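## Task

Place the tray's sample tube (cap marked with an orange dot) in the middle hole of one rotor adapter, and the water blank (white dot) in the middle hole of the adapter directly across from it. Move the tray's remaining tube into the green rack. All tubes must sit fully down, and every rotor bucket must end hanging vertically. A tube touching the floor means failure. The tray's bottles must end upright inside the tray, and the tray must end entirely on the work bench with nothing sticking past its edge. Any number of robots may be used. At the end, release everything and move away. A robot that falls or ends leaning means failure. Anything held in place only by a robot at the end does not count.

## Robot and tools

Robots: two identical Hello Robot Stretch 4 units, r1 and r2, in a physics simulation. Each has an omni-wheel base, a lift riding up a mast, an arm that telescopes forward, a three-joint wrist (yaw, pitch, roll) and a two-finger gripper. Each is about 1.6 m tall; its base rim lies within 0.23 m of the base origin. Each carries four cameras: <robot>_head_camera, _head_left_camera, _head_right_camera and _wrist_camera. Objects may occasionally get nudged by something outside your control.

Frames: the base frame sits on the floor under the base centre, x forward, y left, z up. hand_pose is reported in it, as a point between the open fingertips; with all wrist joints at 0 its axes line up with the base frame. The printed hand position may be somewhat wrong. The odometry frame is the base frame where the scene began. Each robot reports only in its own frames, so relative placement between robots must come from images, lidar_m or wrist_depth_mm.

execute_actions(actions, cameras): actions is a list holding one action or nothing (empty returns state and images only). An action is an object keyed by "r1" and/or "r2". Per robot you give "base", "joints" or both, optionally with "pace" and "contact_limits"; or just {"end_of_arm": "enable_torque"} to revive wrist/gripper motors that shut off. Everything in one action starts at once. "base" takes one relative command measured from the base's last reported position: {"translate_m": d} straight drive in metres, forward positive, -2 to 2; {"strafe_m": d} sideways in metres, left positive, -2 to 2; {"rotate_rad": d} in-place turn in radians, counter-clockwise positive, -3.2 to 3.2. "joints" are absolute targets by name: lift_m 0 to 1.2; arm_m 0 to 0.55 (extension); wrist_yaw_rad -1.134 to 4.276 (0 straight ahead, positive left, 3.14 tucked back, over 3.4 may hit the arm); wrist_pitch_rad -1.117 to 4.259 (0 level, 1.57 pointing down); wrist_roll_rad -1.117 to 4.259 (0 fingers level, positive clockwise seen from behind); gripper_m -0.038 to 0.141 (fingertip gap in metres, negative presses the tips together). Done tolerances: 0.004 for lift, arm and gripper, 0.02 for yaw and roll, 0.05 for pitch. Joint targets outside range are clamped and reported; other bad values or unknown keys reject the whole call. pace is "slow", "default", "fast" or "max" (base up to 0.1/0.3/0.4/0.6 m/s and 1/2/3/4 rad/s; slower when lift is above 0.2 m, down to 0.3 m/s and 1 rad/s at 1.2). contact_limits only takes arm_m, 0 (gentlest) to 0.75 (firmest), default 0.5. An action runs at most 15 s. cameras lists camera names, ["all"] or null for all, [] for none. Anything not commanded may still be driving toward an old target without the status showing it.

wait(seconds): 0 to 10 s of letting the scene run, then the same report. zoom_image(camera, region): enlarges [x0, y0, x1, y1] pixels (top-left origin, at most 504 by 504) of a camera's latest full image. finished_scene(scene): ends the current scene by its number, irreversibly; the goal must already hold stably. A reply with no tool call ends everything.

Reading results: base_status and joint_status say how each motion ended: done (for the base, wheels turned the commanded amount even if slipping), off_target (resting away from target, maybe still pushing), contact_stop_at_<key> (met resistance; lift, arm or wheels go slack, a slack lift can sink under load), limit_stop_at_<name> (built-in limit; limit_stop_at_tilt means over 6 degrees lean and the lift, arm and wheels ignore commands until it eases; limit_stop_at_own_body means a joint nearly hit the robot, often with pitch below -0.2 and roll below -0.4 or above 4; move it away), time_out, torque_fault (wrist motor overloaded, limp until enable_torque). on_its_own describes uncommanded behaviour; its "held at" is a target, not a position. If a stop is reported, later calls in that reply are skipped. lidar_m: 12 distances in metres, 30-degree sectors starting straight ahead and going counter-clockwise (4th left, 7th behind, 10th right), seen from about 0.15 m up; "-" means nothing or closer than 0.25 m; glass, clear plastic and thin legs may be missed; other robots are seen. wrist_depth_mm: 7x7 grid of median depths, 100 to 2000 mm, from top-left. base_odometry counts wheel rotation; if turned_by_wheels and turned_by_imu disagree by over about 0.1 rad, something was hit or wheels slipped. base_tilt is in degrees, forward/right positive, with a fixed bias up to about 1.5. motor_effort is percent of max, positive toward higher joint values, peak in brackets; wheel positive means turning right.

Gripping: command a gap smaller than the object; squeezing further pulls it toward the wrist by about a third of the shortfall. Gap reading and done do not prove a grasp; a firm grip shows as a gripper_m effort change. Stuck fingertips on a surface: raise the lift. To unfold at start, send lift_m 0.4 with wrist_yaw_rad 0.

Avoid: robots touching each other (a base in contact pressing even millimetres further fails the run); sharing a load (travel can differ about 3 cm per metre and tip a robot); turning or driving with over 1 kg held and arm_m above 0.2, especially fast; strong pushes or pulls, notably with the gripper high or a high contact limit; loads over about 2 kg in a level gripper; drops, slams and tubes reaching the floor.

Each tool is called by a JSON object that holds its "name" and its "arguments".

## Session

{"name": "execute_actions", "arguments": {"actions": []}}

Scene clock: 0.00 s.
r1.base_odometry: x=+0.000 y=+0.000 heading=+0.000 (m, m, rad; r1's odometry frame)
r1.turned_by_wheels: +0.000 (rad since the last result)
r1.turned_by_imu: +0.000 (rad since the last result)
r1.base_tilt: forward=-0.1 right=-0.2 (deg)
r1.lidar_m: 0.76 1.37 3.67 1.52 1.29 1.31 1.53 5.07 1.32 0.77 0.66 0.64
r1.base_status: not commanded
r1.joint_positions: lift_m=+0.238 arm_m=-0.002 wrist_yaw_rad=+3.051 wrist_pitch_rad=-0.003 wrist_roll_rad=-0.003 gripper_m=+0.057
r1.joint_status: not commanded
r1.motor_effort: lift_m=+21 arm_m=+0 wrist_yaw_rad=+1 wrist_pitch_rad=-8 wrist_roll_rad=-1 gripper_m=-2 wheel_0=+0 wheel_1=+0 wheel_2=+0 (%)
r1.hand_pose: x=-0.1101 y=+0.1131 z=+0.4175 quat_wxyz=(+0.045, +0.001, -0.001, +0.999) (m; r1's base frame)
r1.wrist_depth_mm: - 140 - - - - - / - 140 - - - - - / - 139 274 - 1661 1756 1182 / 116 140 - - - - - / - - - - - - 1756 / 1618 1661 211 1618 200 1499 1397 / 1118 1078 1078 145 1060 991 1042
r2.base_odometry: x=+0.000 y=+0.000 heading=+0.000 (m, m, rad; r2's odometry frame)
r2.turned_by_wheels: +0.000 (rad since the last result)
r2.turned_by_imu: +0.000 (rad since the last result)
r2.base_tilt: forward=+0.1 right=-0.6 (deg)
r2.lidar_m: 1.12 1.10 1.25 2.04 3.42 3.84 3.64 0.93 0.96 1.62 2.53 1.36
r2.base_status: not commanded
r2.joint_positions: lift_m=+0.190 arm_m=-0.002 wrist_yaw_rad=+3.224 wrist_pitch_rad=+0.004 wrist_roll_rad=+0.012 gripper_m=+0.057
r2.joint_status: not commanded
r2.motor_effort: lift_m=+18 arm_m=+0 wrist_yaw_rad=-1 wrist_pitch_rad=-8 wrist_roll_rad=+0 gripper_m=-3 wheel_0=+0 wheel_1=+0 wheel_2=+0 (%)
r2.hand_pose: x=-0.1261 y=+0.0633 z=+0.3668 quat_wxyz=(-0.041, -0.002, +0.006, +0.999) (m; r2's base frame)
r2.wrist_depth_mm: - - 133 - - - - / - - 125 226 - - - / - 106 135 227 - - - / 146 140 161 - - - - / 204 1618 - - - - - / 205 1118 200 1281 199 1366 1397 / 208 798 878 - 917 866 946
pictures: r1_head_camera, r1_head_left_camera, r1_head_right_camera, r1_wrist_camera, r2_head_camera, r2_head_left_camera, r2_head_right_camera, r2_wrist_camera
Images, in order (width x height): r1_head_camera 420x560, r1_head_left_camera 420x672, r1_head_right_camera 420x672, r1_wrist_camera 616x392, r2_head_camera 420x560, r2_head_left_camera 420x672, r2_head_right_camera 420x672, r2_wrist_camera 616x392.

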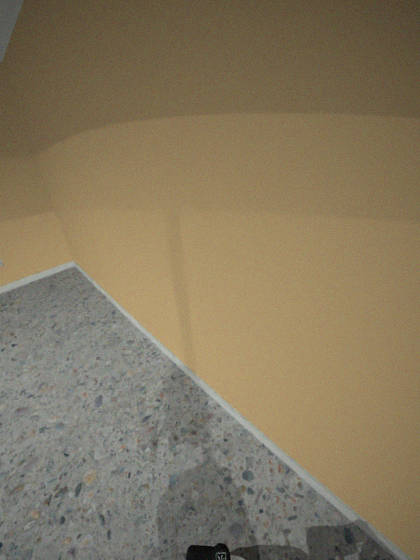

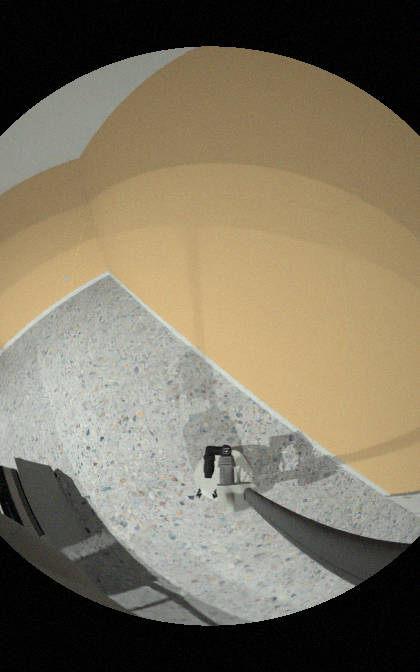

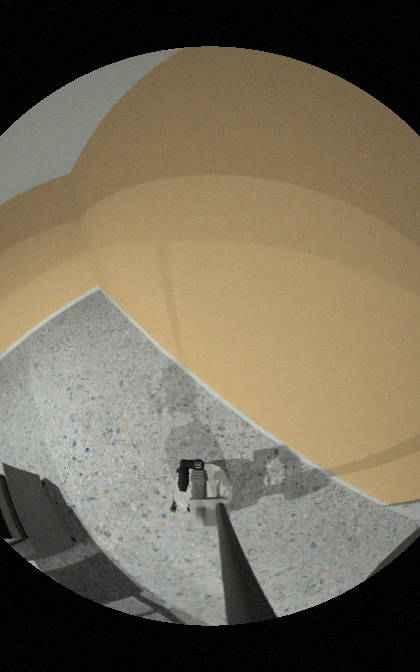

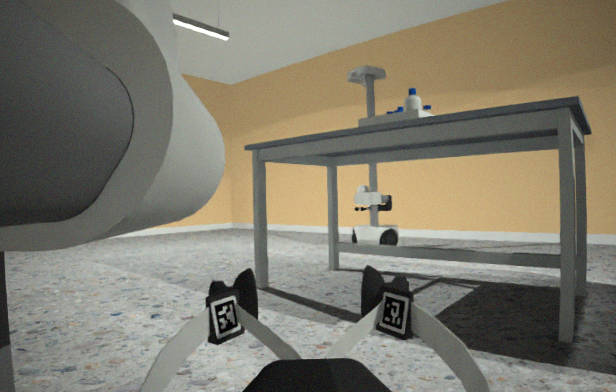

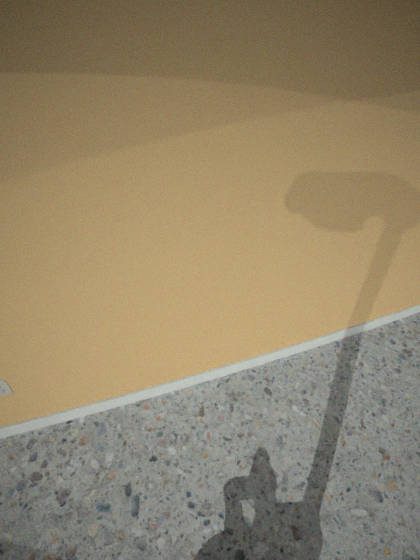

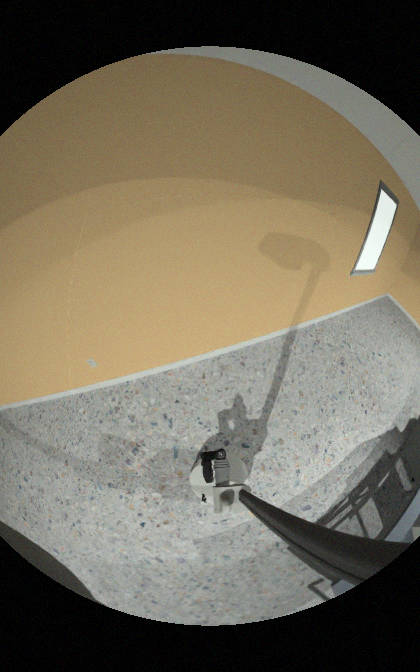

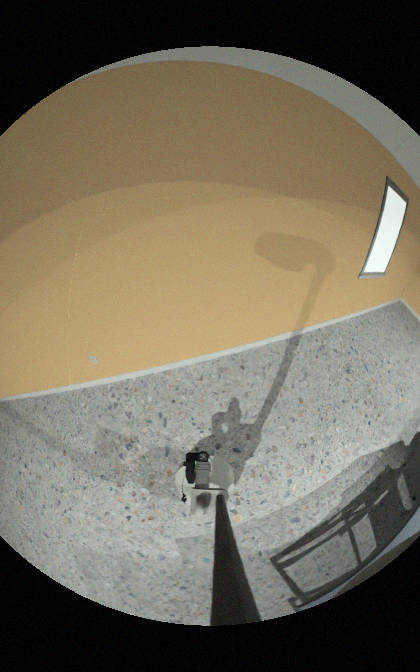

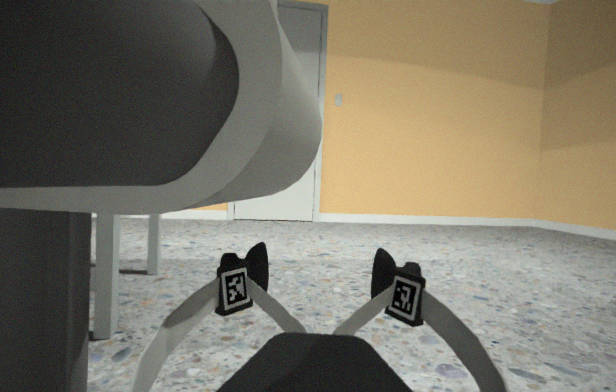

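Turn both toward the tables.

{"name": "execute_actions", "arguments": {"actions": [{"r1":{"base":{"rotate_rad":2.3},"joints":{"lift_m":1.0,"wrist_yaw_rad":0}},"r2":{"base":{"rotate_rad":-2.3},"joints":{"lift_m":1.0,"wrist_yaw_rad":0}}}], "cameras": ["r1_head_camera","r1_head_left_camera","r2_head_camera","r2_head_left_camera"]}}

Scene clock: 8.33 s.
r1.base_odometry: x=+0.000 y=+0.000 heading=+2.300 (m, m, rad; r1's odometry frame)
r1.turned_by_wheels: +2.300 (rad since the last result)
r1.turned_by_imu: +2.319 (rad since the last result)
r1.base_tilt: forward=-0.2 right=-0.3 (deg)
r1.lidar_m: 1.29 1.35 1.83 3.12 0.99 0.69 0.65 0.68 0.94 2.29 3.80 1.37
r1.base_status: done
r1.joint_positions: lift_m=+1.000 arm_m=-0.002 wrist_yaw_rad=+0.001 wrist_pitch_rad=-0.003 wrist_roll_rad=-0.003 gripper_m=+0.057
r1.joint_status: all done
r1.motor_effort: lift_m=+23(24) arm_m=+0(0) wrist_yaw_rad=-3(8) wrist_pitch_rad=-8(8) wrist_roll_rad=+0(1) gripper_m=-2(2) wheel_0=+0(6) wheel_1=+1(7) wheel_2=+1(8) (%)
r1.hand_pose: x=+0.4578 y=-0.0873 z=+1.1788 quat_wxyz=(+1.000, -0.001, -0.001, +0.000) (m; r1's base frame)
r1.wrist_depth_mm: - - - - - - - / - - - - - - - / - - - - - - - / - - - - 1708 - - / - - - - 1756 - - / 1430 1464 210 - 200 1537 - / 1098 1098 1118 145 1118 1138 -
r2.base_odometry: x=+0.000 y=+0.000 heading=-2.300 (m, m, rad; r2's odometry frame)
r2.turned_by_wheels: -2.300 (rad since the last result)
r2.turned_by_imu: -2.324 (rad since the last result)
r2.base_tilt: forward=+0.2 right=-0.7 (deg)
r2.lidar_m: 0.91 1.24 4.51 1.60 1.17 1.12 1.14 1.59 3.43 3.55 3.80 0.92
r2.base_status: done
r2.joint_positions: lift_m=+1.000 arm_m=-0.002 wrist_yaw_rad=+0.000 wrist_pitch_rad=+0.004 wrist_roll_rad=+0.012 gripper_m=+0.057
r2.joint_status: all done
r2.motor_effort: lift_m=+23(25) arm_m=-1(0) wrist_yaw_rad=-2(6) wrist_pitch_rad=-9(8) wrist_roll_rad=-2(2) gripper_m=-4(2) wheel_0=+0(6) wheel_1=-1(7) wheel_2=-2(6) (%)
r2.hand_pose: x=+0.4571 y=-0.0873 z=+1.1768 quat_wxyz=(+1.000, +0.006, +0.002, +0.000) (m; r2's base frame)
r2.wrist_depth_mm: - - - - - - - / - - - - - - - / - - - - - - - / - - - - - - - / 1863 - - - - - - / 1464 1308 200 1366 198 - - / 1708 1138 1008 - 1008 1078 -
pictures: r1_head_camera, r1_head_left_camera, r2_head_camera, r2_head_left_camera
Images, in order (width x height): r1_head_camera 420x560, r1_head_left_camera 420x672, r2_head_camera 420x560, r2_head_left_camera 420x672.

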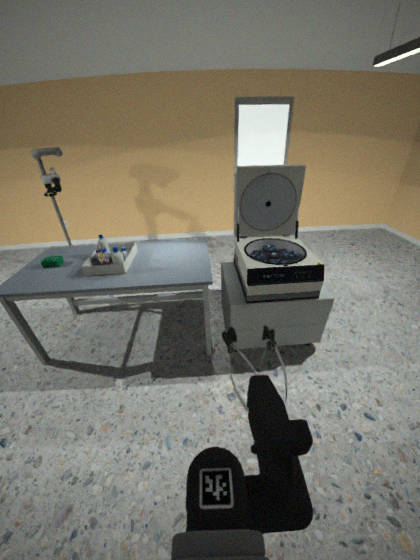

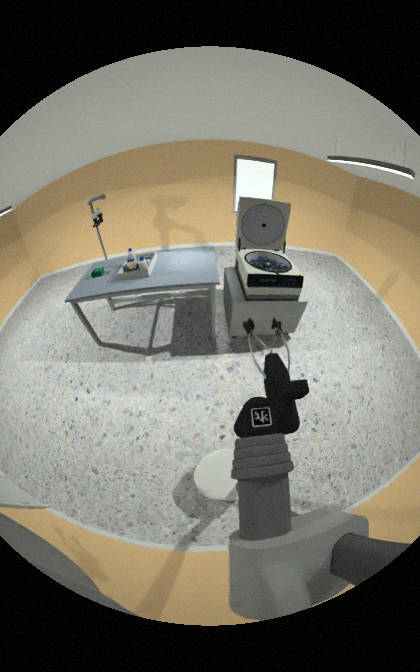

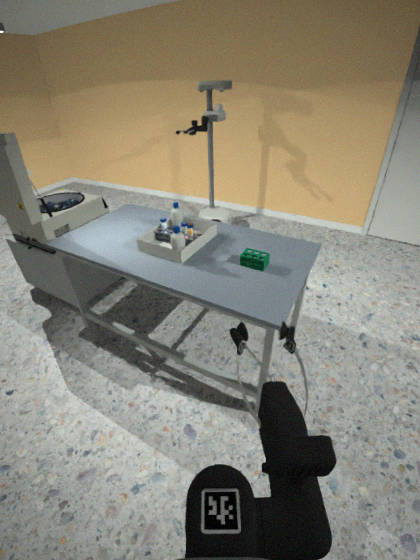

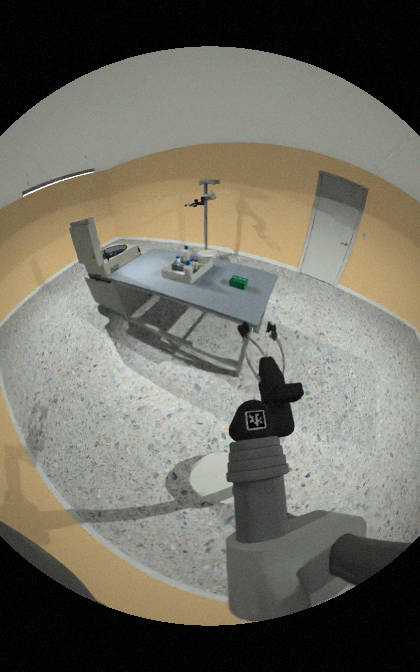

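{"name": "execute_actions", "arguments": {"actions": [{"r1":{"base":{"strafe_m":0.95},"joints":{"lift_m":1.15,"wrist_pitch_rad":1.57},"pace":"fast"}}], "cameras": []}}

{"name": "execute_actions", "arguments": {"actions": [{"r1":{"base":{"translate_m":0.9},"pace":"fast"}}], "cameras": ["r1_head_camera","r1_wrist_camera"]}}

Scene clock: 21.70 s.
r1.base_odometry: x=-0.708 y=-0.633 heading=+2.300 (m, m, rad; r1's odometry frame)
r1.turned_by_wheels: +0.000 (rad since the last result)
r1.turned_by_imu: +0.002 (rad since the last result)
r1.base_tilt: forward=-0.1 right=-0.1 (deg)
r1.lidar_m: 1.26 1.30 4.30 3.29 1.00 0.73 0.69 0.71 0.99 2.42 1.91 1.32
r1.base_status: done
r1.joint_positions: lift_m=+1.150 arm_m=-0.002 wrist_yaw_rad=+0.000 wrist_pitch_rad=+1.570 wrist_roll_rad=-0.003 gripper_m=+0.057
r1.joint_status: all done
r1.motor_effort: lift_m=+22(25) arm_m=+0(0) wrist_yaw_rad=-1(2) wrist_pitch_rad=-1(7) wrist_roll_rad=-1(0) gripper_m=-6(1) wheel_0=+2(11) wheel_1=-1(12) wheel_2=+1(2) (%)
r1.hand_pose: x=+0.1695 y=-0.0874 z=+1.0396 quat_wxyz=(+0.707, -0.001, +0.707, +0.001) (m; r1's base frame)
r1.wrist_depth_mm: 1281 1229 1205 1255 1255 1281 1255 / 1255 1281 1255 1255 1255 1281 1255 / 1281 1281 1255 1281 1255 1255 1255 / 1229 1281 1255 1281 1229 1255 1281 / 1255 1255 1060 1060 1281 1229 1255 / 1281 1255 211 1042 200 1281 1255 / 1229 1229 1255 145 1255 1281 1281
r2.base_odometry: x=+0.000 y=+0.000 heading=-2.300 (m, m, rad; r2's odometry frame)
r2.turned_by_wheels: +0.000 (rad since the last result)
r2.turned_by_imu: -0.001 (rad since the last result)
r2.base_tilt: forward=+0.2 right=-0.6 (deg)
r2.lidar_m: 0.92 1.28 4.50 1.62 1.16 1.09 1.15 1.58 3.41 3.55 3.79 0.92
r2.base_status: not commanded
r2.joint_positions: lift_m=+1.000 arm_m=-0.002 wrist_yaw_rad=+0.000 wrist_pitch_rad=+0.004 wrist_roll_rad=+0.012 gripper_m=+0.057
r2.joint_status: not commanded
r2.motor_effort: lift_m=+23(23) arm_m=-1(0) wrist_yaw_rad=-1(3) wrist_pitch_rad=-8(9) wrist_roll_rad=+1(0) gripper_m=-1(3) wheel_0=+0(0) wheel_1=+0(1) wheel_2=-2(2) (%)
r2.hand_pose: x=+0.4571 y=-0.0873 z=+1.1768 quat_wxyz=(+1.000, +0.006, +0.002, +0.000) (m; r2's base frame)
r2.wrist_depth_mm: - - - - - - - / - - - - - - - / - - - - - - - / - - - - - - - / 1863 - - - - - - / 1430 1308 200 1366 198 - - / 1708 1160 1008 - 991 1078 -
pictures: none
No camera images: the call's "cameras" was empty. Leave "cameras" out to get every camera's image.

Scene clock: 26.03 s.
r1.base_odometry: x=-1.308 y=+0.038 heading=+2.300 (m, m, rad; r1's odometry frame)
r1.turned_by_wheels: +0.000 (rad since the last result)
r1.turned_by_imu: +0.001 (rad since the last result)
r1.base_tilt: forward=-0.2 right=-0.1 (deg)
r1.lidar_m: 0.37 0.37 0.52 4.13 2.37 1.67 1.58 1.65 2.20 1.78 0.60 0.38
r1.base_status: done
r1.joint_positions: lift_m=+1.150 arm_m=-0.002 wrist_yaw_rad=+0.000 wrist_pitch_rad=+1.570 wrist_roll_rad=-0.003 gripper_m=+0.057
r1.joint_status: not commanded
r1.motor_effort: lift_m=+22(22) arm_m=+0(0) wrist_yaw_rad=-2(1) wrist_pitch_rad=-1(0) wrist_roll_rad=-1(1) gripper_m=+0(4) wheel_0=-1(2) wheel_1=+0(1) wheel_2=+2(7) (%)
r1.hand_pose: x=+0.1695 y=-0.0874 z=+1.0396 quat_wxyz=(+0.707, -0.001, +0.707, +0.001) (m; r1's base frame)
r1.wrist_depth_mm: 508 500 500 504 508 504 508 / 500 504 1281 1255 1229 1281 1182 / 1255 1255 1255 1308 1255 1255 1308 / 1281 1229 1255 1281 1281 1281 1255 / 1255 1281 1060 1060 1255 1281 1255 / 1255 1255 210 1025 200 1255 1281 / 1255 1281 1281 145 1281 1255 1281
r2.base_odometry: x=+0.000 y=+0.000 heading=-2.300 (m, m, rad; r2's odometry frame)
r2.turned_by_wheels: +0.000 (rad since the last result)
r2.turned_by_imu: +0.000 (rad since the last result)
r2.base_tilt: forward=+0.2 right=-0.6 (deg)
r2.lidar_m: 0.93 1.27 4.51 1.61 1.17 1.10 1.16 1.59 3.41 3.54 3.81 0.90
r2.base_status: not commanded
r2.joint_positions: lift_m=+1.000 arm_m=-0.002 wrist_yaw_rad=+0.000 wrist_pitch_rad=+0.004 wrist_roll_rad=+0.012 gripper_m=+0.057
r2.joint_status: not commanded
r2.motor_effort: lift_m=+23(23) arm_m=+0(0) wrist_yaw_rad=-2(1) wrist_pitch_rad=-8(7) wrist_roll_rad=-1(1) gripper_m=-6(0) wheel_0=+0(0) wheel_1=-1(1) wheel_2=-2(2) (%)
r2.hand_pose: x=+0.4571 y=-0.0873 z=+1.1768 quat_wxyz=(+1.000, +0.006, +0.002, +0.000) (m; r2's base frame)
r2.wrist_depth_mm: - - - - - - - / - - - - - - - / - - - - 1983 - - / - - - - - - - / 1863 - - - - - - / 1430 1308 200 1366 199 - - / 1708 1160 1025 - 991 1078 -
pictures: r1_head_camera, r1_wrist_camera
Images, in order (width x height): r1_head_camera 420x560, r1_wrist_camera 616x392.

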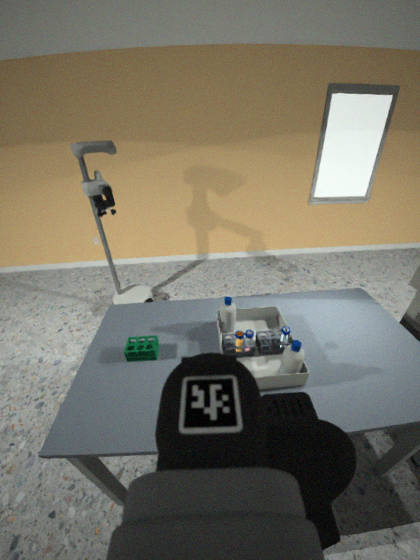

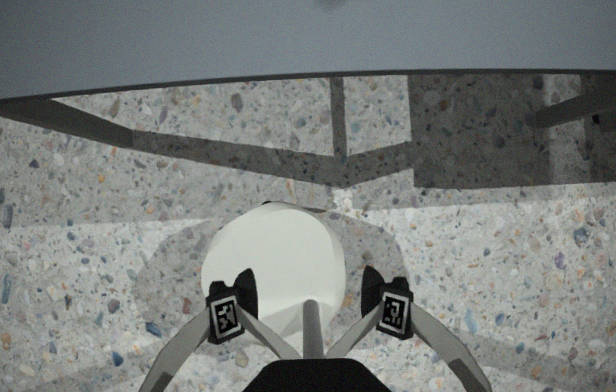

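{"name": "execute_actions", "arguments": {"actions": [{"r1":{"joints":{"lift_m":1.2,"arm_m":0.45}}}], "cameras": ["r1_head_camera","r1_wrist_camera"]}}

Scene clock: 32.20 s.
r1.base_odometry: x=-1.308 y=+0.038 heading=+2.300 (m, m, rad; r1's odometry frame)
r1.turned_by_wheels: +0.000 (rad since the last result)
r1.turned_by_imu: +0.002 (rad since the last result)
r1.base_tilt: forward=-0.2 right=+0.0 (deg)
r1.lidar_m: 0.37 0.38 0.53 4.13 2.39 1.69 1.58 1.64 2.21 1.78 0.58 0.39
r1.base_status: not commanded
r1.joint_positions: lift_m=+1.199 arm_m=+0.449 wrist_yaw_rad=+0.000 wrist_pitch_rad=+1.570 wrist_roll_rad=-0.003 gripper_m=+0.057
r1.joint_status: all done
r1.motor_effort: lift_m=+23(25) arm_m=+7(7) wrist_yaw_rad=-2(1) wrist_pitch_rad=-1(1) wrist_roll_rad=-1(2) gripper_m=-3(1) wheel_0=-1(1) wheel_1=+0(0) wheel_2=+1(2) (%)
r1.hand_pose: x=+0.6199 y=-0.0874 z=+1.0889 quat_wxyz=(+0.707, -0.001, +0.707, +0.001) (m; r1's base frame)
r1.wrist_depth_mm: 544 549 549 488 539 544 549 / 549 549 549 554 554 554 554 / 508 544 554 488 492 517 544 / 544 544 549 549 549 549 554 / 544 544 549 549 549 415 554 / 539 554 211 554 200 554 554 / 539 554 554 145 554 549 554
r2.base_odometry: x=+0.000 y=+0.000 heading=-2.300 (m, m, rad; r2's odometry frame)
r2.turned_by_wheels: +0.000 (rad since the last result)
r2.turned_by_imu: -0.001 (rad since the last result)
r2.base_tilt: forward=+0.3 right=-0.6 (deg)
r2.lidar_m: 0.92 1.27 4.53 1.64 1.15 1.11 1.16 1.58 3.41 3.55 3.81 0.93
r2.base_status: not commanded
r2.joint_positions: lift_m=+1.000 arm_m=-0.002 wrist_yaw_rad=+0.000 wrist_pitch_rad=+0.004 wrist_roll_rad=+0.012 gripper_m=+0.057
r2.joint_status: not commanded
r2.motor_effort: lift_m=+23(23) arm_m=+0(0) wrist_yaw_rad=-2(1) wrist_pitch_rad=-10(8) wrist_roll_rad=-2(0) gripper_m=-4(2) wheel_0=+0(0) wheel_1=-1(0) wheel_2=-2(2) (%)
r2.hand_pose: x=+0.4571 y=-0.0873 z=+1.1768 quat_wxyz=(+1.000, +0.006, +0.002, +0.000) (m; r2's base frame)
r2.wrist_depth_mm: - - - - - - - / - - - - - - - / - - - - - - - / - - - - - - - / 1863 - - - - - - / 1464 1308 200 1366 199 - - / 1708 1160 1025 - 991 1078 -
pictures: r1_head_camera, r1_wrist_camera
Images, in order (width x height): r1_head_camera 420x560, r1_wrist_camera 616x392.

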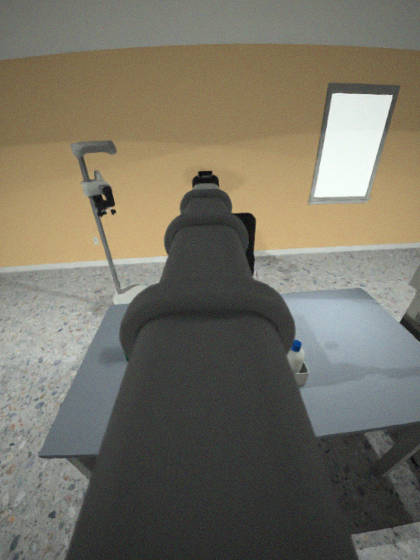

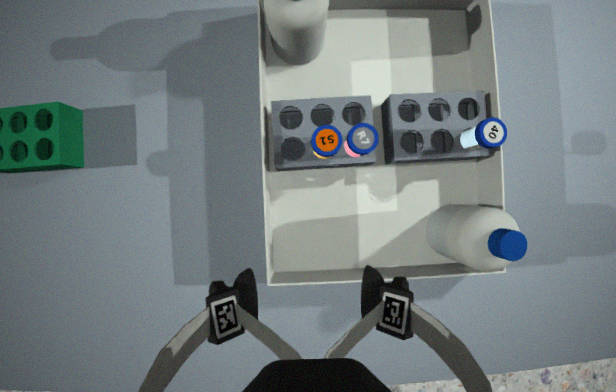

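{"name": "execute_actions", "arguments": {"actions": [{"r1":{"base":{"translate_m":0.06},"joints":{"arm_m":0.494,"wrist_roll_rad":1.57}}}], "cameras": []}}

{"name": "execute_actions", "arguments": {"actions": [{"r1":{"base":{"strafe_m":-0.018},"joints":{"lift_m":1.1}}}], "cameras": ["r1_wrist_camera"]}}

Scene clock: 42.87 s.
r1.base_odometry: x=-1.348 y=+0.082 heading=+2.300 (m, m, rad; r1's odometry frame)
r1.turned_by_wheels: +0.000 (rad since the last result)
r1.turned_by_imu: +0.001 (rad since the last result)
r1.base_tilt: forward=-0.2 right=-0.3 (deg)
r1.lidar_m: 0.32 0.32 0.46 4.14 2.47 1.75 1.65 1.70 2.28 1.52 0.49 0.33
r1.base_status: done
r1.joint_positions: lift_m=+1.199 arm_m=+0.493 wrist_yaw_rad=+0.000 wrist_pitch_rad=+1.570 wrist_roll_rad=+1.569 gripper_m=+0.057
r1.joint_status: all done
r1.motor_effort: lift_m=+23(23) arm_m=+7(6) wrist_yaw_rad=+0(2) wrist_pitch_rad=+0(0) wrist_roll_rad=+1(5) gripper_m=-4(4) wheel_0=-1(5) wheel_1=+1(7) wheel_2=-1(8) (%)
r1.hand_pose: x=+0.6640 y=-0.0874 z=+1.0889 quat_wxyz=(+0.501, +0.500, +0.500, -0.499) (m; r1's base frame)
r1.wrist_depth_mm: 544 549 554 554 564 559 1336 / 544 539 549 535 439 549 1308 / 544 549 544 549 554 549 1366 / 539 544 544 544 549 559 1118 / 549 410 535 544 544 554 1138 / 539 544 211 554 200 559 1336 / 544 544 544 145 554 554 1336
r2.base_odometry: x=+0.000 y=+0.000 heading=-2.300 (m, m, rad; r2's odometry frame)
r2.turned_by_wheels: +0.000 (rad since the last result)
r2.turned_by_imu: +0.000 (rad since the last result)
r2.base_tilt: forward=+0.2 right=-0.7 (deg)
r2.lidar_m: 0.93 1.25 4.52 1.62 1.13 1.11 1.17 1.56 3.41 3.54 3.81 0.92
r2.base_status: not commanded
r2.joint_positions: lift_m=+1.000 arm_m=-0.002 wrist_yaw_rad=+0.000 wrist_pitch_rad=+0.004 wrist_roll_rad=+0.012 gripper_m=+0.057
r2.joint_status: not commanded
r2.motor_effort: lift_m=+23(23) arm_m=+0(0) wrist_yaw_rad=-2(2) wrist_pitch_rad=-9(8) wrist_roll_rad=-2(2) gripper_m=-9(3) wheel_0=+0(0) wheel_1=-1(0) wheel_2=-2(2) (%)
r2.hand_pose: x=+0.4571 y=-0.0873 z=+1.1768 quat_wxyz=(+1.000, +0.006, +0.002, +0.000) (m; r2's base frame)
r2.wrist_depth_mm: - - - - - - - / - - - - - - - / - - - - - - - / - - - - - - - / 1863 - - - - - - / 1430 1308 200 1366 198 - - / 1661 1160 1008 - 1008 1078 -
pictures: none
No camera images: the call's "cameras" was empty. Leave "cameras" out to get every camera's image.

Scene clock: 44.30 s.
r1.base_odometry: x=-1.335 y=+0.094 heading=+2.300 (m, m, rad; r1's odometry frame)
r1.turned_by_wheels: +0.000 (rad since the last result)
r1.turned_by_imu: +0.001 (rad since the last result)
r1.base_tilt: forward=-0.1 right=-0.2 (deg)
r1.lidar_m: 0.31 0.33 0.46 4.15 2.46 1.73 1.65 1.74 2.30 1.50 0.48 0.33
r1.base_status: done
r1.joint_positions: lift_m=+1.100 arm_m=+0.493 wrist_yaw_rad=+0.000 wrist_pitch_rad=+1.570 wrist_roll_rad=+1.569 gripper_m=+0.057
r1.joint_status: all done
r1.motor_effort: lift_m=+18(21) arm_m=+7(7) wrist_yaw_rad=-1(2) wrist_pitch_rad=+0(1) wrist_roll_rad=+1(0) gripper_m=-2(3) wheel_0=+1(6) wheel_1=+1(3) wheel_2=-1(1) (%)
r1.hand_pose: x=+0.6640 y=-0.0874 z=+0.9899 quat_wxyz=(+0.501, +0.500, +0.500, -0.499) (m; r1's base frame)
r1.wrist_depth_mm: 449 430 399 413 310 459 842 / 445 445 445 445 355 452 854 / 452 442 442 452 449 455 455 / 445 449 452 445 449 455 459 / 442 394 449 389 455 455 459 / 449 312 211 407 200 455 452 / 445 449 449 145 452 455 459
r2.base_odometry: x=+0.000 y=+0.000 heading=-2.300 (m, m, rad; r2's odometry frame)
r2.turned_by_wheels: +0.000 (rad since the last result)
r2.turned_by_imu: +0.000 (rad since the last result)
r2.base_tilt: forward=+0.3 right=-0.7 (deg)
r2.lidar_m: 0.92 1.26 4.49 1.63 1.16 1.10 1.16 1.56 3.40 3.55 3.79 0.92
r2.base_status: not commanded
r2.joint_positions: lift_m=+1.000 arm_m=-0.002 wrist_yaw_rad=+0.000 wrist_pitch_rad=+0.004 wrist_roll_rad=+0.012 gripper_m=+0.057
r2.joint_status: not commanded
r2.motor_effort: lift_m=+23(23) arm_m=+0(0) wrist_yaw_rad=-1(2) wrist_pitch_rad=-10(9) wrist_roll_rad=+0(1) gripper_m=-5(1) wheel_0=+0(0) wheel_1=-1(0) wheel_2=-2(2) (%)
r2.hand_pose: x=+0.4571 y=-0.0873 z=+1.1768 quat_wxyz=(+1.000, +0.006, +0.002, +0.000) (m; r2's base frame)
r2.wrist_depth_mm: - - - - - - - / - - - - - - - / - - - - - - - / - - - - - - - / 1863 - - - - - - / 1464 1308 200 1366 199 - - / 1708 1160 1025 - 991 1078 -
pictures: r1_wrist_camera
Images, in order (width x height): r1_wrist_camera 616x392.

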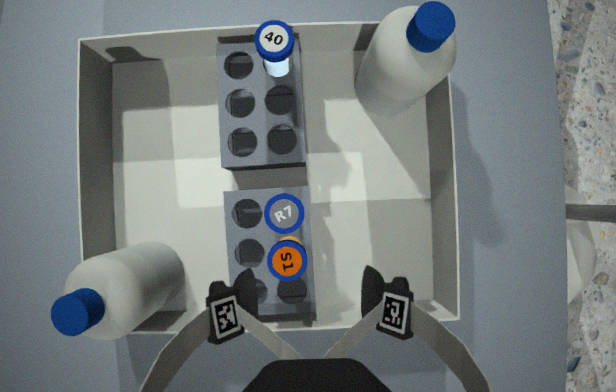

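{"name": "execute_actions", "arguments": {"actions": [{"r1":{"base":{"strafe_m":0.008},"joints":{"arm_m":0.515,"lift_m":1.03}}}], "cameras": ["r1_wrist_camera"]}}

Scene clock: 52.27 s.
r1.base_odometry: x=-1.341 y=+0.089 heading=+2.300 (m, m, rad; r1's odometry frame)
r1.turned_by_wheels: +0.000 (rad since the last result)
r1.turned_by_imu: +0.001 (rad since the last result)
r1.base_tilt: forward=-0.1 right=-0.2 (deg)
r1.lidar_m: 0.31 0.32 0.44 4.14 2.47 1.74 1.65 1.70 2.31 1.52 0.50 0.34
r1.base_status: done
r1.joint_positions: lift_m=+1.030 arm_m=+0.514 wrist_yaw_rad=+0.000 wrist_pitch_rad=+1.570 wrist_roll_rad=+1.569 gripper_m=+0.057
r1.joint_status: all done
r1.motor_effort: lift_m=+18(19) arm_m=+7(9) wrist_yaw_rad=+1(2) wrist_pitch_rad=-1(1) wrist_roll_rad=+1(1) gripper_m=-2(0) wheel_0=+0(3) wheel_1=-2(7) wheel_2=+0(1) (%)
r1.hand_pose: x=+0.6849 y=-0.0874 z=+0.9199 quat_wxyz=(+0.501, +0.500, +0.500, -0.499) (m; r1's base frame)
r1.wrist_depth_mm: 340 373 366 319 338 249 389 / 340 379 375 347 379 373 387 / 342 375 377 375 382 382 387 / 340 375 377 319 379 379 387 / 375 342 375 319 377 382 382 / 226 253 211 343 200 357 387 / 211 303 324 145 382 384 387
r2.base_odometry: x=+0.000 y=+0.000 heading=-2.300 (m, m, rad; r2's odometry frame)
r2.turned_by_wheels: +0.000 (rad since the last result)
r2.turned_by_imu: +0.000 (rad since the last result)
r2.base_tilt: forward=+0.3 right=-0.8 (deg)
r2.lidar_m: 0.92 1.25 4.51 1.62 1.15 1.10 1.18 1.60 3.39 3.54 3.81 0.90
r2.base_status: not commanded
r2.joint_positions: lift_m=+1.000 arm_m=-0.002 wrist_yaw_rad=+0.000 wrist_pitch_rad=+0.004 wrist_roll_rad=+0.012 gripper_m=+0.057
r2.joint_status: not commanded
r2.motor_effort: lift_m=+23(23) arm_m=+0(0) wrist_yaw_rad=-1(3) wrist_pitch_rad=-8(9) wrist_roll_rad=+1(1) gripper_m=-6(4) wheel_0=+0(0) wheel_1=-1(0) wheel_2=-2(2) (%)
r2.hand_pose: x=+0.4571 y=-0.0873 z=+1.1768 quat_wxyz=(+1.000, +0.006, +0.002, +0.000) (m; r2's base frame)
r2.wrist_depth_mm: - - - - - - - / - - - - - - - / - - - - - - - / - - - - - - - / 1808 - - - - - - / 1430 1308 200 1366 198 - - / 1661 1182 991 - 1008 1098 -
pictures: r1_wrist_camera
Images, in order (width x height): r1_wrist_camera 616x392.

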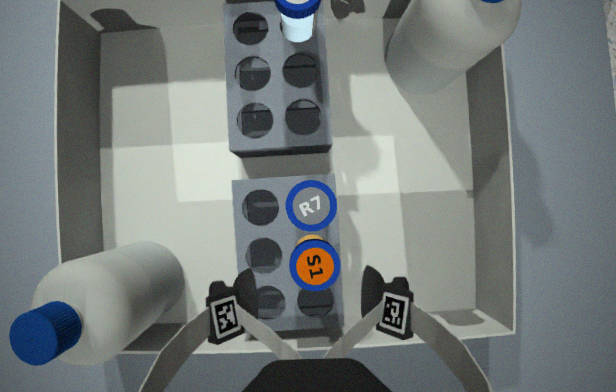

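{"name": "execute_actions", "arguments": {"actions": [{"r1":{"joints":{"lift_m":0.972}}}], "cameras": []}}

{"name": "execute_actions", "arguments": {"actions": [{"r1":{"joints":{"gripper_m":0.005}}}], "cameras": ["r1_wrist_camera"]}}

{"name": "execute_actions", "arguments": {"actions": [{"r1":{"joints":{"lift_m":1.2}}}], "cameras": ["r1_wrist_camera"]}}

Scene clock: 62.30 s.
r1.base_odometry: x=-1.341 y=+0.089 heading=+2.300 (m, m, rad; r1's odometry frame)
r1.turned_by_wheels: +0.000 (rad since the last result)
r1.turned_by_imu: +0.001 (rad since the last result)
r1.base_tilt: forward=-0.2 right=-0.1 (deg)
r1.lidar_m: 0.31 0.32 0.44 4.16 2.48 1.73 1.65 1.71 2.30 1.51 0.46 0.34
r1.base_status: not commanded
r1.joint_positions: lift_m=+0.972 arm_m=+0.514 wrist_yaw_rad=+0.000 wrist_pitch_rad=+1.570 wrist_roll_rad=+1.569 gripper_m=+0.057
r1.joint_status: all done
r1.motor_effort: lift_m=+18(18) arm_m=+7(7) wrist_yaw_rad=-2(0) wrist_pitch_rad=+0(1) wrist_roll_rad=+1(2) gripper_m=-4(4) wheel_0=+1(1) wheel_1=-2(2) wheel_2=+0(0) (%)
r1.hand_pose: x=+0.6849 y=-0.0874 z=+0.8619 quat_wxyz=(+0.501, +0.500, +0.500, -0.499) (m; r1's base frame)
r1.wrist_depth_mm: 298 319 315 291 324 237 329 / 300 319 315 262 322 322 266 / 300 317 319 317 320 325 271 / 300 317 319 200 324 322 301 / 279 319 319 260 322 322 278 / 187 254 211 259 200 324 279 / 179 255 258 144 267 260 327
r2.base_odometry: x=+0.000 y=+0.000 heading=-2.300 (m, m, rad; r2's odometry frame)
r2.turned_by_wheels: +0.000 (rad since the last result)
r2.turned_by_imu: +0.000 (rad since the last result)
r2.base_tilt: forward=+0.1 right=-0.6 (deg)
r2.lidar_m: 0.93 1.27 4.51 1.62 1.14 1.10 1.17 1.56 3.41 3.55 3.79 0.92
r2.base_status: not commanded
r2.joint_positions: lift_m=+1.000 arm_m=-0.002 wrist_yaw_rad=+0.000 wrist_pitch_rad=+0.004 wrist_roll_rad=+0.012 gripper_m=+0.057
r2.joint_status: not commanded
r2.motor_effort: lift_m=+23(23) arm_m=+0(0) wrist_yaw_rad=-2(1) wrist_pitch_rad=-8(9) wrist_roll_rad=+1(3) gripper_m=-1(5) wheel_0=+0(0) wheel_1=-1(0) wheel_2=-2(2) (%)
r2.hand_pose: x=+0.4571 y=-0.0873 z=+1.1768 quat_wxyz=(+1.000, +0.006, +0.002, +0.000) (m; r2's base frame)
r2.wrist_depth_mm: - - - - - - - / - - - - - - - / - - - - - - - / - - - - - - - / 1863 - - - - - - / 1464 1308 201 1366 199 - - / 1708 1182 1008 - 1025 1078 -
pictures: none
No camera images: the call's "cameras" was empty. Leave "cameras" out to get every camera's image.

Scene clock: 63.60 s.
r1.base_odometry: x=-1.341 y=+0.089 heading=+2.300 (m, m, rad; r1's odometry frame)
r1.turned_by_wheels: +0.000 (rad since the last result)
r1.turned_by_imu: +0.000 (rad since the last result)
r1.base_tilt: forward=-0.2 right=-0.1 (deg)
r1.lidar_m: 0.30 0.32 0.43 4.15 2.47 1.75 1.65 1.71 2.30 1.52 0.47 0.35
r1.base_status: not commanded
r1.joint_positions: lift_m=+0.972 arm_m=+0.514 wrist_yaw_rad=+0.000 wrist_pitch_rad=+1.571 wrist_roll_rad=+1.569 gripper_m=+0.005
r1.joint_status: all done
r1.motor_effort: lift_m=+18(18) arm_m=+7(7) wrist_yaw_rad=-2(2) wrist_pitch_rad=-2(3) wrist_roll_rad=+1(0) gripper_m=-14(14) wheel_0=+0(0) wheel_1=-2(2) wheel_2=+0(0) (%)
r1.hand_pose: x=+0.6847 y=-0.0874 z=+0.8619 quat_wxyz=(+0.500, +0.500, +0.500, -0.500) (m; r1's base frame)
r1.wrist_depth_mm: 301 319 315 294 322 236 327 / 300 319 312 262 324 322 266 / 300 319 319 317 322 324 271 / 298 317 317 200 322 324 301 / 279 317 314 204 324 322 277 / 187 254 194 201 189 324 277 / 179 244 259 262 264 254 327
r2.base_odometry: x=+0.000 y=+0.000 heading=-2.300 (m, m, rad; r2's odometry frame)
r2.turned_by_wheels: +0.000 (rad since the last result)
r2.turned_by_imu: +0.000 (rad since the last result)
r2.base_tilt: forward=+0.2 right=-0.7 (deg)
r2.lidar_m: 0.93 1.26 4.50 1.60 1.16 1.09 1.17 1.57 3.40 3.54 3.81 0.92
r2.base_status: not commanded
r2.joint_positions: lift_m=+1.000 arm_m=-0.002 wrist_yaw_rad=+0.000 wrist_pitch_rad=+0.004 wrist_roll_rad=+0.012 gripper_m=+0.057
r2.joint_status: not commanded
r2.motor_effort: lift_m=+23(23) arm_m=+0(0) wrist_yaw_rad=-3(2) wrist_pitch_rad=-8(7) wrist_roll_rad=+1(1) gripper_m=-3(8) wheel_0=+0(0) wheel_1=+0(0) wheel_2=-2(2) (%)
r2.hand_pose: x=+0.4571 y=-0.0873 z=+1.1768 quat_wxyz=(+1.000, +0.006, +0.002, +0.000) (m; r2's base frame)
r2.wrist_depth_mm: - - - - - - - / - - - - - - - / - - - - - - - / - - - - - - - / 1808 - - - - - - / 1430 1308 200 1366 199 - - / 1708 1160 1008 - 1025 1078 -
pictures: r1_wrist_camera
Images, in order (width x height): r1_wrist_camera 616x392.

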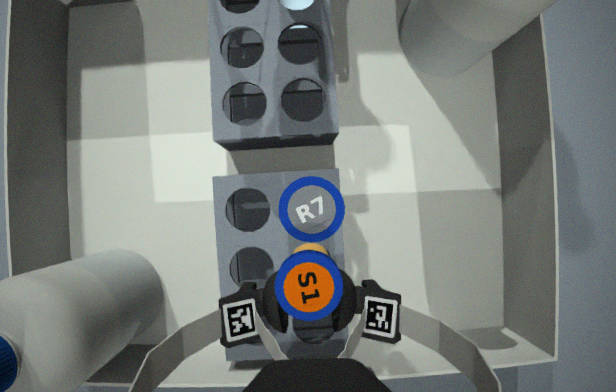

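Scene clock: 65.63 s.
r1.base_odometry: x=-1.341 y=+0.089 heading=+2.300 (m, m, rad; r1's odometry frame)
r1.turned_by_wheels: +0.000 (rad since the last result)
r1.turned_by_imu: +0.001 (rad since the last result)
r1.base_tilt: forward=-0.1 right=-0.1 (deg)
r1.lidar_m: 0.31 0.33 0.43 4.14 2.45 1.75 1.64 1.69 2.29 1.52 0.48 0.34
r1.base_status: not commanded
r1.joint_positions: lift_m=+1.199 arm_m=+0.514 wrist_yaw_rad=+0.000 wrist_pitch_rad=+1.570 wrist_roll_rad=+1.569 gripper_m=+0.005
r1.joint_status: all done
r1.motor_effort: lift_m=+23(24) arm_m=+7(7) wrist_yaw_rad=+0(1) wrist_pitch_rad=-1(2) wrist_roll_rad=+1(1) gripper_m=-14(13) wheel_0=+1(1) wheel_1=-2(2) wheel_2=+0(0) (%)
r1.hand_pose: x=+0.6848 y=-0.0874 z=+1.0888 quat_wxyz=(+0.501, +0.500, +0.500, -0.499) (m; r1's base frame)
r1.wrist_depth_mm: 549 539 544 544 554 564 1308 / 549 549 544 512 415 549 1281 / 549 544 539 544 549 564 1366 / 539 539 544 535 549 554 1138 / 544 549 549 492 544 559 1118 / 539 549 194 202 189 559 1336 / 549 549 544 549 549 549 1336
r2.base_odometry: x=+0.000 y=+0.000 heading=-2.300 (m, m, rad; r2's odometry frame)
r2.turned_by_wheels: +0.000 (rad since the last result)
r2.turned_by_imu: +0.000 (rad since the last result)
r2.base_tilt: forward=+0.1 right=-0.6 (deg)
r2.lidar_m: 0.93 1.26 4.50 1.60 1.16 1.10 1.16 1.56 3.42 3.55 3.80 0.90
r2.base_status: not commanded
r2.joint_positions: lift_m=+1.000 arm_m=-0.002 wrist_yaw_rad=+0.000 wrist_pitch_rad=+0.004 wrist_roll_rad=+0.012 gripper_m=+0.057
r2.joint_status: not commanded
r2.motor_effort: lift_m=+23(23) arm_m=+0(1) wrist_yaw_rad=-1(1) wrist_pitch_rad=-7(8) wrist_roll_rad=+0(0) gripper_m=-3(3) wheel_0=+0(0) wheel_1=-1(0) wheel_2=-2(2) (%)
r2.hand_pose: x=+0.4571 y=-0.0873 z=+1.1768 quat_wxyz=(+1.000, +0.006, +0.002, +0.000) (m; r2's base frame)
r2.wrist_depth_mm: - - - - - - - / - - - - - - - / - - - - - - - / - - - - - - - / 1863 - - - - - - / 1430 1308 200 1366 199 - - / 1708 1160 991 - 1008 1078 -
pictures: r1_wrist_camera
Images, in order (width x height): r1_wrist_camera 616x392.

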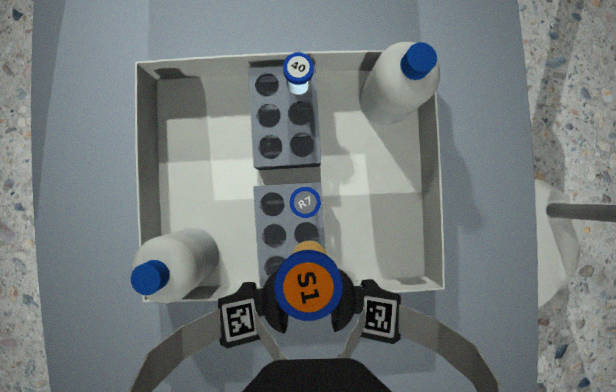

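{"name": "execute_actions", "arguments": {"actions": [{"r1":{"base":{"translate_m":-0.15},"joints":{"arm_m":0.3}}}], "cameras": []}}

{"name": "execute_actions", "arguments": {"actions": [{"r1":{"base":{"strafe_m":-1.3}}}], "cameras": ["r1_wrist_camera","r1_head_left_camera"]}}

Scene clock: 72.63 s.
r1.base_odometry: x=-1.241 y=-0.023 heading=+2.300 (m, m, rad; r1's odometry frame)
r1.turned_by_wheels: +0.000 (rad since the last result)
r1.turned_by_imu: +0.002 (rad since the last result)
r1.base_tilt: forward=-0.1 right=-0.2 (deg)
r1.lidar_m: 0.44 0.49 0.65 4.14 2.20 1.59 1.50 1.56 2.08 4.60 0.70 0.48
r1.base_status: done
r1.joint_positions: lift_m=+1.199 arm_m=+0.301 wrist_yaw_rad=+0.000 wrist_pitch_rad=+1.570 wrist_roll_rad=+1.570 gripper_m=+0.005
r1.joint_status: all done
r1.motor_effort: lift_m=+23(23) arm_m=-7(8) wrist_yaw_rad=-2(1) wrist_pitch_rad=-1(0) wrist_roll_rad=+1(1) gripper_m=-13(16) wheel_0=-2(3) wheel_1=-1(6) wheel_2=+0(7) (%)
r1.hand_pose: x=+0.4723 y=-0.0874 z=+1.0888 quat_wxyz=(+0.500, +0.500, +0.500, -0.500) (m; r1's base frame)
r1.wrist_depth_mm: 544 549 559 1281 1308 1366 1308 / 459 459 549 1336 1308 1336 1336 / 508 549 549 1281 1308 1308 1336 / 535 539 544 1336 1281 1118 1308 / 535 539 544 549 1118 1098 1336 / 549 539 195 202 188 1308 1336 / 539 544 544 544 1281 1336 1336
r2.base_odometry: x=+0.000 y=+0.000 heading=-2.300 (m, m, rad; r2's odometry frame)
r2.turned_by_wheels: +0.000 (rad since the last result)
r2.turned_by_imu: -0.001 (rad since the last result)
r2.base_tilt: forward=+0.3 right=-0.7 (deg)
r2.lidar_m: 0.90 1.26 4.53 1.61 1.16 1.11 1.17 1.57 3.42 3.51 3.80 0.92
r2.base_status: not commanded
r2.joint_positions: lift_m=+1.000 arm_m=-0.002 wrist_yaw_rad=+0.000 wrist_pitch_rad=+0.004 wrist_roll_rad=+0.012 gripper_m=+0.057
r2.joint_status: not commanded
r2.motor_effort: lift_m=+23(23) arm_m=+0(1) wrist_yaw_rad=-1(1) wrist_pitch_rad=-9(8) wrist_roll_rad=+0(0) gripper_m=-1(7) wheel_0=+0(0) wheel_1=-1(0) wheel_2=-2(2) (%)
r2.hand_pose: x=+0.4571 y=-0.0873 z=+1.1768 quat_wxyz=(+1.000, +0.006, +0.002, +0.000) (m; r2's base frame)
r2.wrist_depth_mm: - - - - - - - / - - - - - - - / - - - - - - - / - - - - - - - / 1863 - - - - - - / 1430 1308 200 1366 199 - - / 1661 1182 991 - 1008 1078 -
pictures: none
No camera images: the call's "cameras" was empty. Leave "cameras" out to get every camera's image.

Scene clock: 78.30 s.
r1.base_odometry: x=-0.271 y=+0.844 heading=+2.300 (m, m, rad; r1's odometry frame)
r1.turned_by_wheels: +0.000 (rad since the last result)
r1.turned_by_imu: +0.004 (rad since the last result)
r1.base_tilt: forward=-0.2 right=-0.2 (deg)
r1.lidar_m: 0.46 0.53 0.73 1.83 2.18 1.53 1.44 1.49 2.02 3.31 3.38 0.54
r1.base_status: done
r1.joint_positions: lift_m=+1.199 arm_m=+0.301 wrist_yaw_rad=+0.000 wrist_pitch_rad=+1.570 wrist_roll_rad=+1.570 gripper_m=+0.005
r1.joint_status: not commanded
r1.motor_effort: lift_m=+23(23) arm_m=-7(7) wrist_yaw_rad=-1(1) wrist_pitch_rad=+0(1) wrist_roll_rad=+2(1) gripper_m=-16(13) wheel_0=+1(8) wheel_1=+2(8) wheel_2=+1(1) (%)
r1.hand_pose: x=+0.4723 y=-0.0874 z=+1.0888 quat_wxyz=(+0.500, +0.500, +0.500, -0.500) (m; r1's base frame)
r1.wrist_depth_mm: 500 500 535 1308 1336 1366 1308 / 554 554 530 1281 1308 1308 1336 / 554 559 535 1336 1308 1308 1366 / 539 549 530 1336 1308 1118 1336 / 564 564 521 759 1118 1118 1336 / 564 564 194 202 188 1336 1366 / 504 500 496 960 1308 1336 1366
r2.base_odometry: x=+0.000 y=+0.000 heading=-2.300 (m, m, rad; r2's odometry frame)
r2.turned_by_wheels: +0.000 (rad since the last result)
r2.turned_by_imu: -0.001 (rad since the last result)
r2.base_tilt: forward=+0.3 right=-0.5 (deg)
r2.lidar_m: 0.93 1.23 4.52 1.61 1.15 1.11 1.16 1.56 3.40 3.55 3.81 0.91
r2.base_status: not commanded
r2.joint_positions: lift_m=+1.000 arm_m=-0.002 wrist_yaw_rad=+0.000 wrist_pitch_rad=+0.004 wrist_roll_rad=+0.012 gripper_m=+0.057
r2.joint_status: not commanded
r2.motor_effort: lift_m=+23(23) arm_m=+0(0) wrist_yaw_rad=-3(1) wrist_pitch_rad=-9(8) wrist_roll_rad=-1(1) gripper_m=-3(4) wheel_0=+0(0) wheel_1=-1(0) wheel_2=-2(2) (%)
r2.hand_pose: x=+0.4571 y=-0.0873 z=+1.1768 quat_wxyz=(+1.000, +0.006, +0.002, +0.000) (m; r2's base frame)
r2.wrist_depth_mm: - - - - - - - / - - - - - - - / - - - - - - - / - - - - - - - / 1808 - - - - - - / 1430 1308 200 1366 198 - - / 1708 1160 1008 - 1008 1078 -
pictures: r1_head_left_camera, r1_wrist_camera
Images, in order (width x height): r1_head_left_camera 420x672, r1_wrist_camera 616x392.

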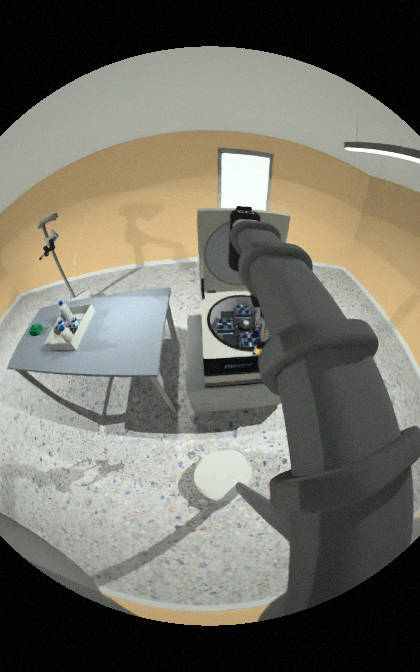

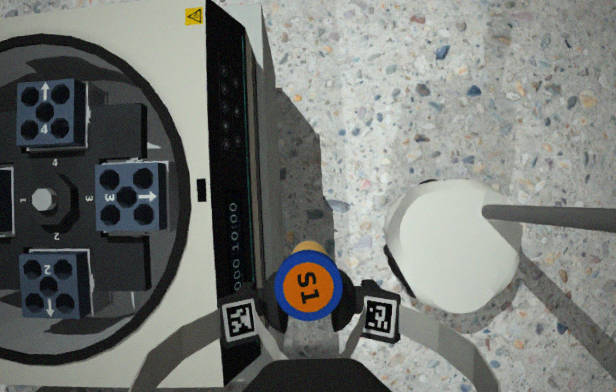

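{"name": "execute_actions", "arguments": {"actions": [{"r1":{"base":{"translate_m":0.19},"joints":{"arm_m":0.53}}}], "cameras": []}}

{"name": "execute_actions", "arguments": {"actions": [{"r1":{"base":{"strafe_m":0.093},"joints":{"lift_m":1.1}}}], "cameras": ["r1_wrist_camera"]}}

Scene clock: 86.90 s.
r1.base_odometry: x=-0.398 y=+0.985 heading=+2.300 (m, m, rad; r1's odometry frame)
r1.turned_by_wheels: +0.000 (rad since the last result)
r1.turned_by_imu: +0.001 (rad since the last result)
r1.base_tilt: forward=+0.0 right=-0.3 (deg)
r1.lidar_m: 0.32 0.34 0.46 1.15 2.44 1.73 1.63 1.69 2.29 3.28 0.51 0.35
r1.base_status: done
r1.joint_positions: lift_m=+1.199 arm_m=+0.529 wrist_yaw_rad=+0.000 wrist_pitch_rad=+1.570 wrist_roll_rad=+1.570 gripper_m=+0.005
r1.joint_status: all done
r1.motor_effort: lift_m=+23(23) arm_m=+7(8) wrist_yaw_rad=+0(0) wrist_pitch_rad=-1(1) wrist_roll_rad=+1(1) gripper_m=-16(17) wheel_0=-1(6) wheel_1=-1(4) wheel_2=+0(8) (%)
r1.hand_pose: x=+0.7000 y=-0.0874 z=+1.0889 quat_wxyz=(+0.501, +0.500, +0.500, -0.499) (m; r1's base frame)
r1.wrist_depth_mm: 357 504 500 504 512 512 1336 / 362 500 525 585 569 508 1336 / 357 496 569 569 569 535 1308 / 353 500 585 544 569 549 1118 / 349 500 574 564 574 544 1138 / 338 500 194 202 188 504 1281 / 336 433 504 521 504 512 1336
r2.base_odometry: x=+0.000 y=+0.000 heading=-2.300 (m, m, rad; r2's odometry frame)
r2.turned_by_wheels: +0.000 (rad since the last result)
r2.turned_by_imu: -0.001 (rad since the last result)
r2.base_tilt: forward=+0.3 right=-0.7 (deg)
r2.lidar_m: 0.92 1.27 4.49 1.62 1.15 1.10 1.16 1.59 3.40 3.55 3.81 0.90
r2.base_status: not commanded
r2.joint_positions: lift_m=+1.000 arm_m=-0.002 wrist_yaw_rad=+0.000 wrist_pitch_rad=+0.004 wrist_roll_rad=+0.012 gripper_m=+0.057
r2.joint_status: not commanded
r2.motor_effort: lift_m=+23(23) arm_m=+0(0) wrist_yaw_rad=-3(2) wrist_pitch_rad=-8(9) wrist_roll_rad=+0(1) gripper_m=-4(3) wheel_0=+0(0) wheel_1=-1(0) wheel_2=-2(2) (%)
r2.hand_pose: x=+0.4571 y=-0.0873 z=+1.1768 quat_wxyz=(+1.000, +0.006, +0.002, +0.000) (m; r2's base frame)
r2.wrist_depth_mm: - - - - - - - / - - - - - - - / - - - - - - - / - - - - - - - / 1863 - - - - - - / 1464 1308 200 1366 198 - - / 1661 1160 1008 - 1008 1078 -
pictures: none
No camera images: the call's "cameras" was empty. Leave "cameras" out to get every camera's image.

Scene clock: 88.33 s.
r1.base_odometry: x=-0.468 y=+0.923 heading=+2.300 (m, m, rad; r1's odometry frame)
r1.turned_by_wheels: +0.000 (rad since the last result)
r1.turned_by_imu: +0.000 (rad since the last result)
r1.base_tilt: forward=-0.1 right=-0.2 (deg)
r1.lidar_m: 0.31 0.34 0.45 1.12 2.46 1.72 1.64 1.71 2.28 3.38 0.51 0.33
r1.base_status: done
r1.joint_positions: lift_m=+1.100 arm_m=+0.529 wrist_yaw_rad=+0.000 wrist_pitch_rad=+1.570 wrist_roll_rad=+1.570 gripper_m=+0.005
r1.joint_status: all done
r1.motor_effort: lift_m=+18(21) arm_m=+7(7) wrist_yaw_rad=-1(1) wrist_pitch_rad=+1(1) wrist_roll_rad=+1(1) gripper_m=-12(13) wheel_0=+2(8) wheel_1=-1(6) wheel_2=+0(1) (%)
r1.hand_pose: x=+0.7000 y=-0.0874 z=+0.9899 quat_wxyz=(+0.501, +0.500, +0.500, -0.499) (m; r1's base frame)
r1.wrist_depth_mm: 355 407 469 455 469 452 820 / 357 399 469 469 469 455 413 / 357 402 442 466 469 462 410 / 353 402 469 466 469 469 413 / 347 402 466 439 530 413 415 / 340 402 195 201 189 410 410 / 338 399 404 407 407 647 1205
r2.base_odometry: x=+0.000 y=+0.000 heading=-2.300 (m, m, rad; r2's odometry frame)
r2.turned_by_wheels: +0.000 (rad since the last result)
r2.turned_by_imu: +0.000 (rad since the last result)
r2.base_tilt: forward=+0.3 right=-0.7 (deg)
r2.lidar_m: 0.93 1.26 4.49 1.60 1.15 1.10 1.15 1.61 3.42 3.55 3.79 0.91
r2.base_status: not commanded
r2.joint_positions: lift_m=+1.000 arm_m=-0.002 wrist_yaw_rad=+0.000 wrist_pitch_rad=+0.004 wrist_roll_rad=+0.012 gripper_m=+0.057
r2.joint_status: not commanded
r2.motor_effort: lift_m=+23(23) arm_m=+0(0) wrist_yaw_rad=-2(1) wrist_pitch_rad=-8(8) wrist_roll_rad=+0(0) gripper_m=-4(3) wheel_0=+0(0) wheel_1=-1(0) wheel_2=-2(2) (%)
r2.hand_pose: x=+0.4571 y=-0.0873 z=+1.1768 quat_wxyz=(+1.000, +0.006, +0.002, +0.000) (m; r2's base frame)
r2.wrist_depth_mm: - - - - - - - / - - - - - - - / - - - - - - - / - - - - - - - / 1808 - - - - - - / 1430 1308 200 1366 198 - - / 1708 1160 1008 - 1008 1078 -
pictures: r1_wrist_camera
Images, in order (width x height): r1_wrist_camera 616x392.

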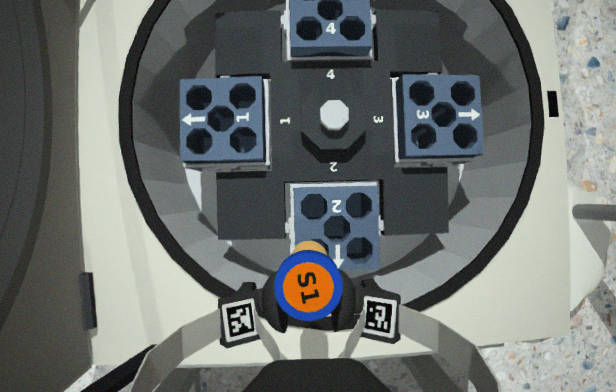

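{"name": "execute_actions", "arguments": {"actions": [{"r1":{"base":{"strafe_m":-0.015},"joints":{"lift_m":1.0,"arm_m":0.492}}}], "cameras": ["r1_wrist_camera"]}}

Scene clock: 93.50 s.
r1.base_odometry: x=-0.456 y=+0.933 heading=+2.300 (m, m, rad; r1's odometry frame)
r1.turned_by_wheels: +0.000 (rad since the last result)
r1.turned_by_imu: +0.001 (rad since the last result)
r1.base_tilt: forward=-0.1 right=-0.2 (deg)
r1.lidar_m: 0.31 0.32 0.45 1.15 2.42 1.72 1.63 1.70 2.30 3.36 0.50 0.35
r1.base_status: done
r1.joint_positions: lift_m=+1.000 arm_m=+0.493 wrist_yaw_rad=+0.000 wrist_pitch_rad=+1.570 wrist_roll_rad=+1.570 gripper_m=+0.005
r1.joint_status: all done
r1.motor_effort: lift_m=+18(18) arm_m=-7(9) wrist_yaw_rad=-1(1) wrist_pitch_rad=+0(0) wrist_roll_rad=+0(2) gripper_m=-12(16) wheel_0=+1(12) wheel_1=+0(8) wheel_2=+0(1) (%)
r1.hand_pose: x=+0.6644 y=-0.0874 z=+0.8899 quat_wxyz=(+0.501, +0.500, +0.500, -0.499) (m; r1's base frame)
r1.wrist_depth_mm: 310 392 368 364 370 394 310 / 317 368 368 347 370 366 325 / 320 349 368 349 370 373 327 / 303 399 366 370 373 410 310 / 301 366 364 340 370 368 312 / 301 301 195 202 189 310 312 / 303 304 301 343 303 309 309
r2.base_odometry: x=+0.000 y=+0.000 heading=-2.300 (m, m, rad; r2's odometry frame)
r2.turned_by_wheels: +0.000 (rad since the last result)
r2.turned_by_imu: +0.000 (rad since the last result)
r2.base_tilt: forward=+0.3 right=-0.7 (deg)
r2.lidar_m: 0.93 1.27 4.53 1.57 1.17 1.11 1.15 1.59 3.42 3.53 3.82 0.90
r2.base_status: not commanded
r2.joint_positions: lift_m=+1.000 arm_m=-0.002 wrist_yaw_rad=+0.000 wrist_pitch_rad=+0.004 wrist_roll_rad=+0.012 gripper_m=+0.057
r2.joint_status: not commanded
r2.motor_effort: lift_m=+23(23) arm_m=+0(0) wrist_yaw_rad=-1(1) wrist_pitch_rad=-7(9) wrist_roll_rad=+0(1) gripper_m=+0(1) wheel_0=+0(0) wheel_1=-1(0) wheel_2=-2(2) (%)
r2.hand_pose: x=+0.4571 y=-0.0873 z=+1.1768 quat_wxyz=(+1.000, +0.006, +0.002, +0.000) (m; r2's base frame)
r2.wrist_depth_mm: - - - - - - - / - - - - - - - / - - - - - - - / - - - - - - - / 1863 - - - - - - / 1430 1308 200 1397 199 - - / 1661 1160 1008 - 1008 1078 -
pictures: r1_wrist_camera
Images, in order (width x height): r1_wrist_camera 616x392.

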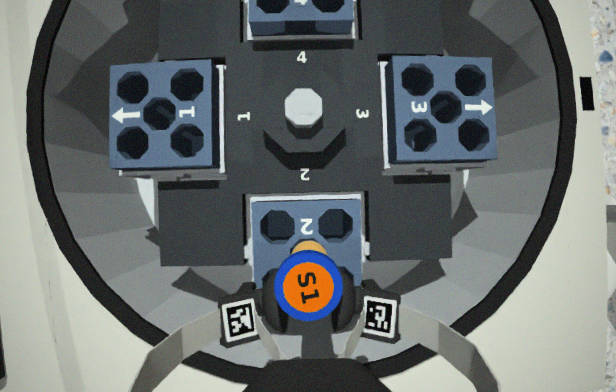

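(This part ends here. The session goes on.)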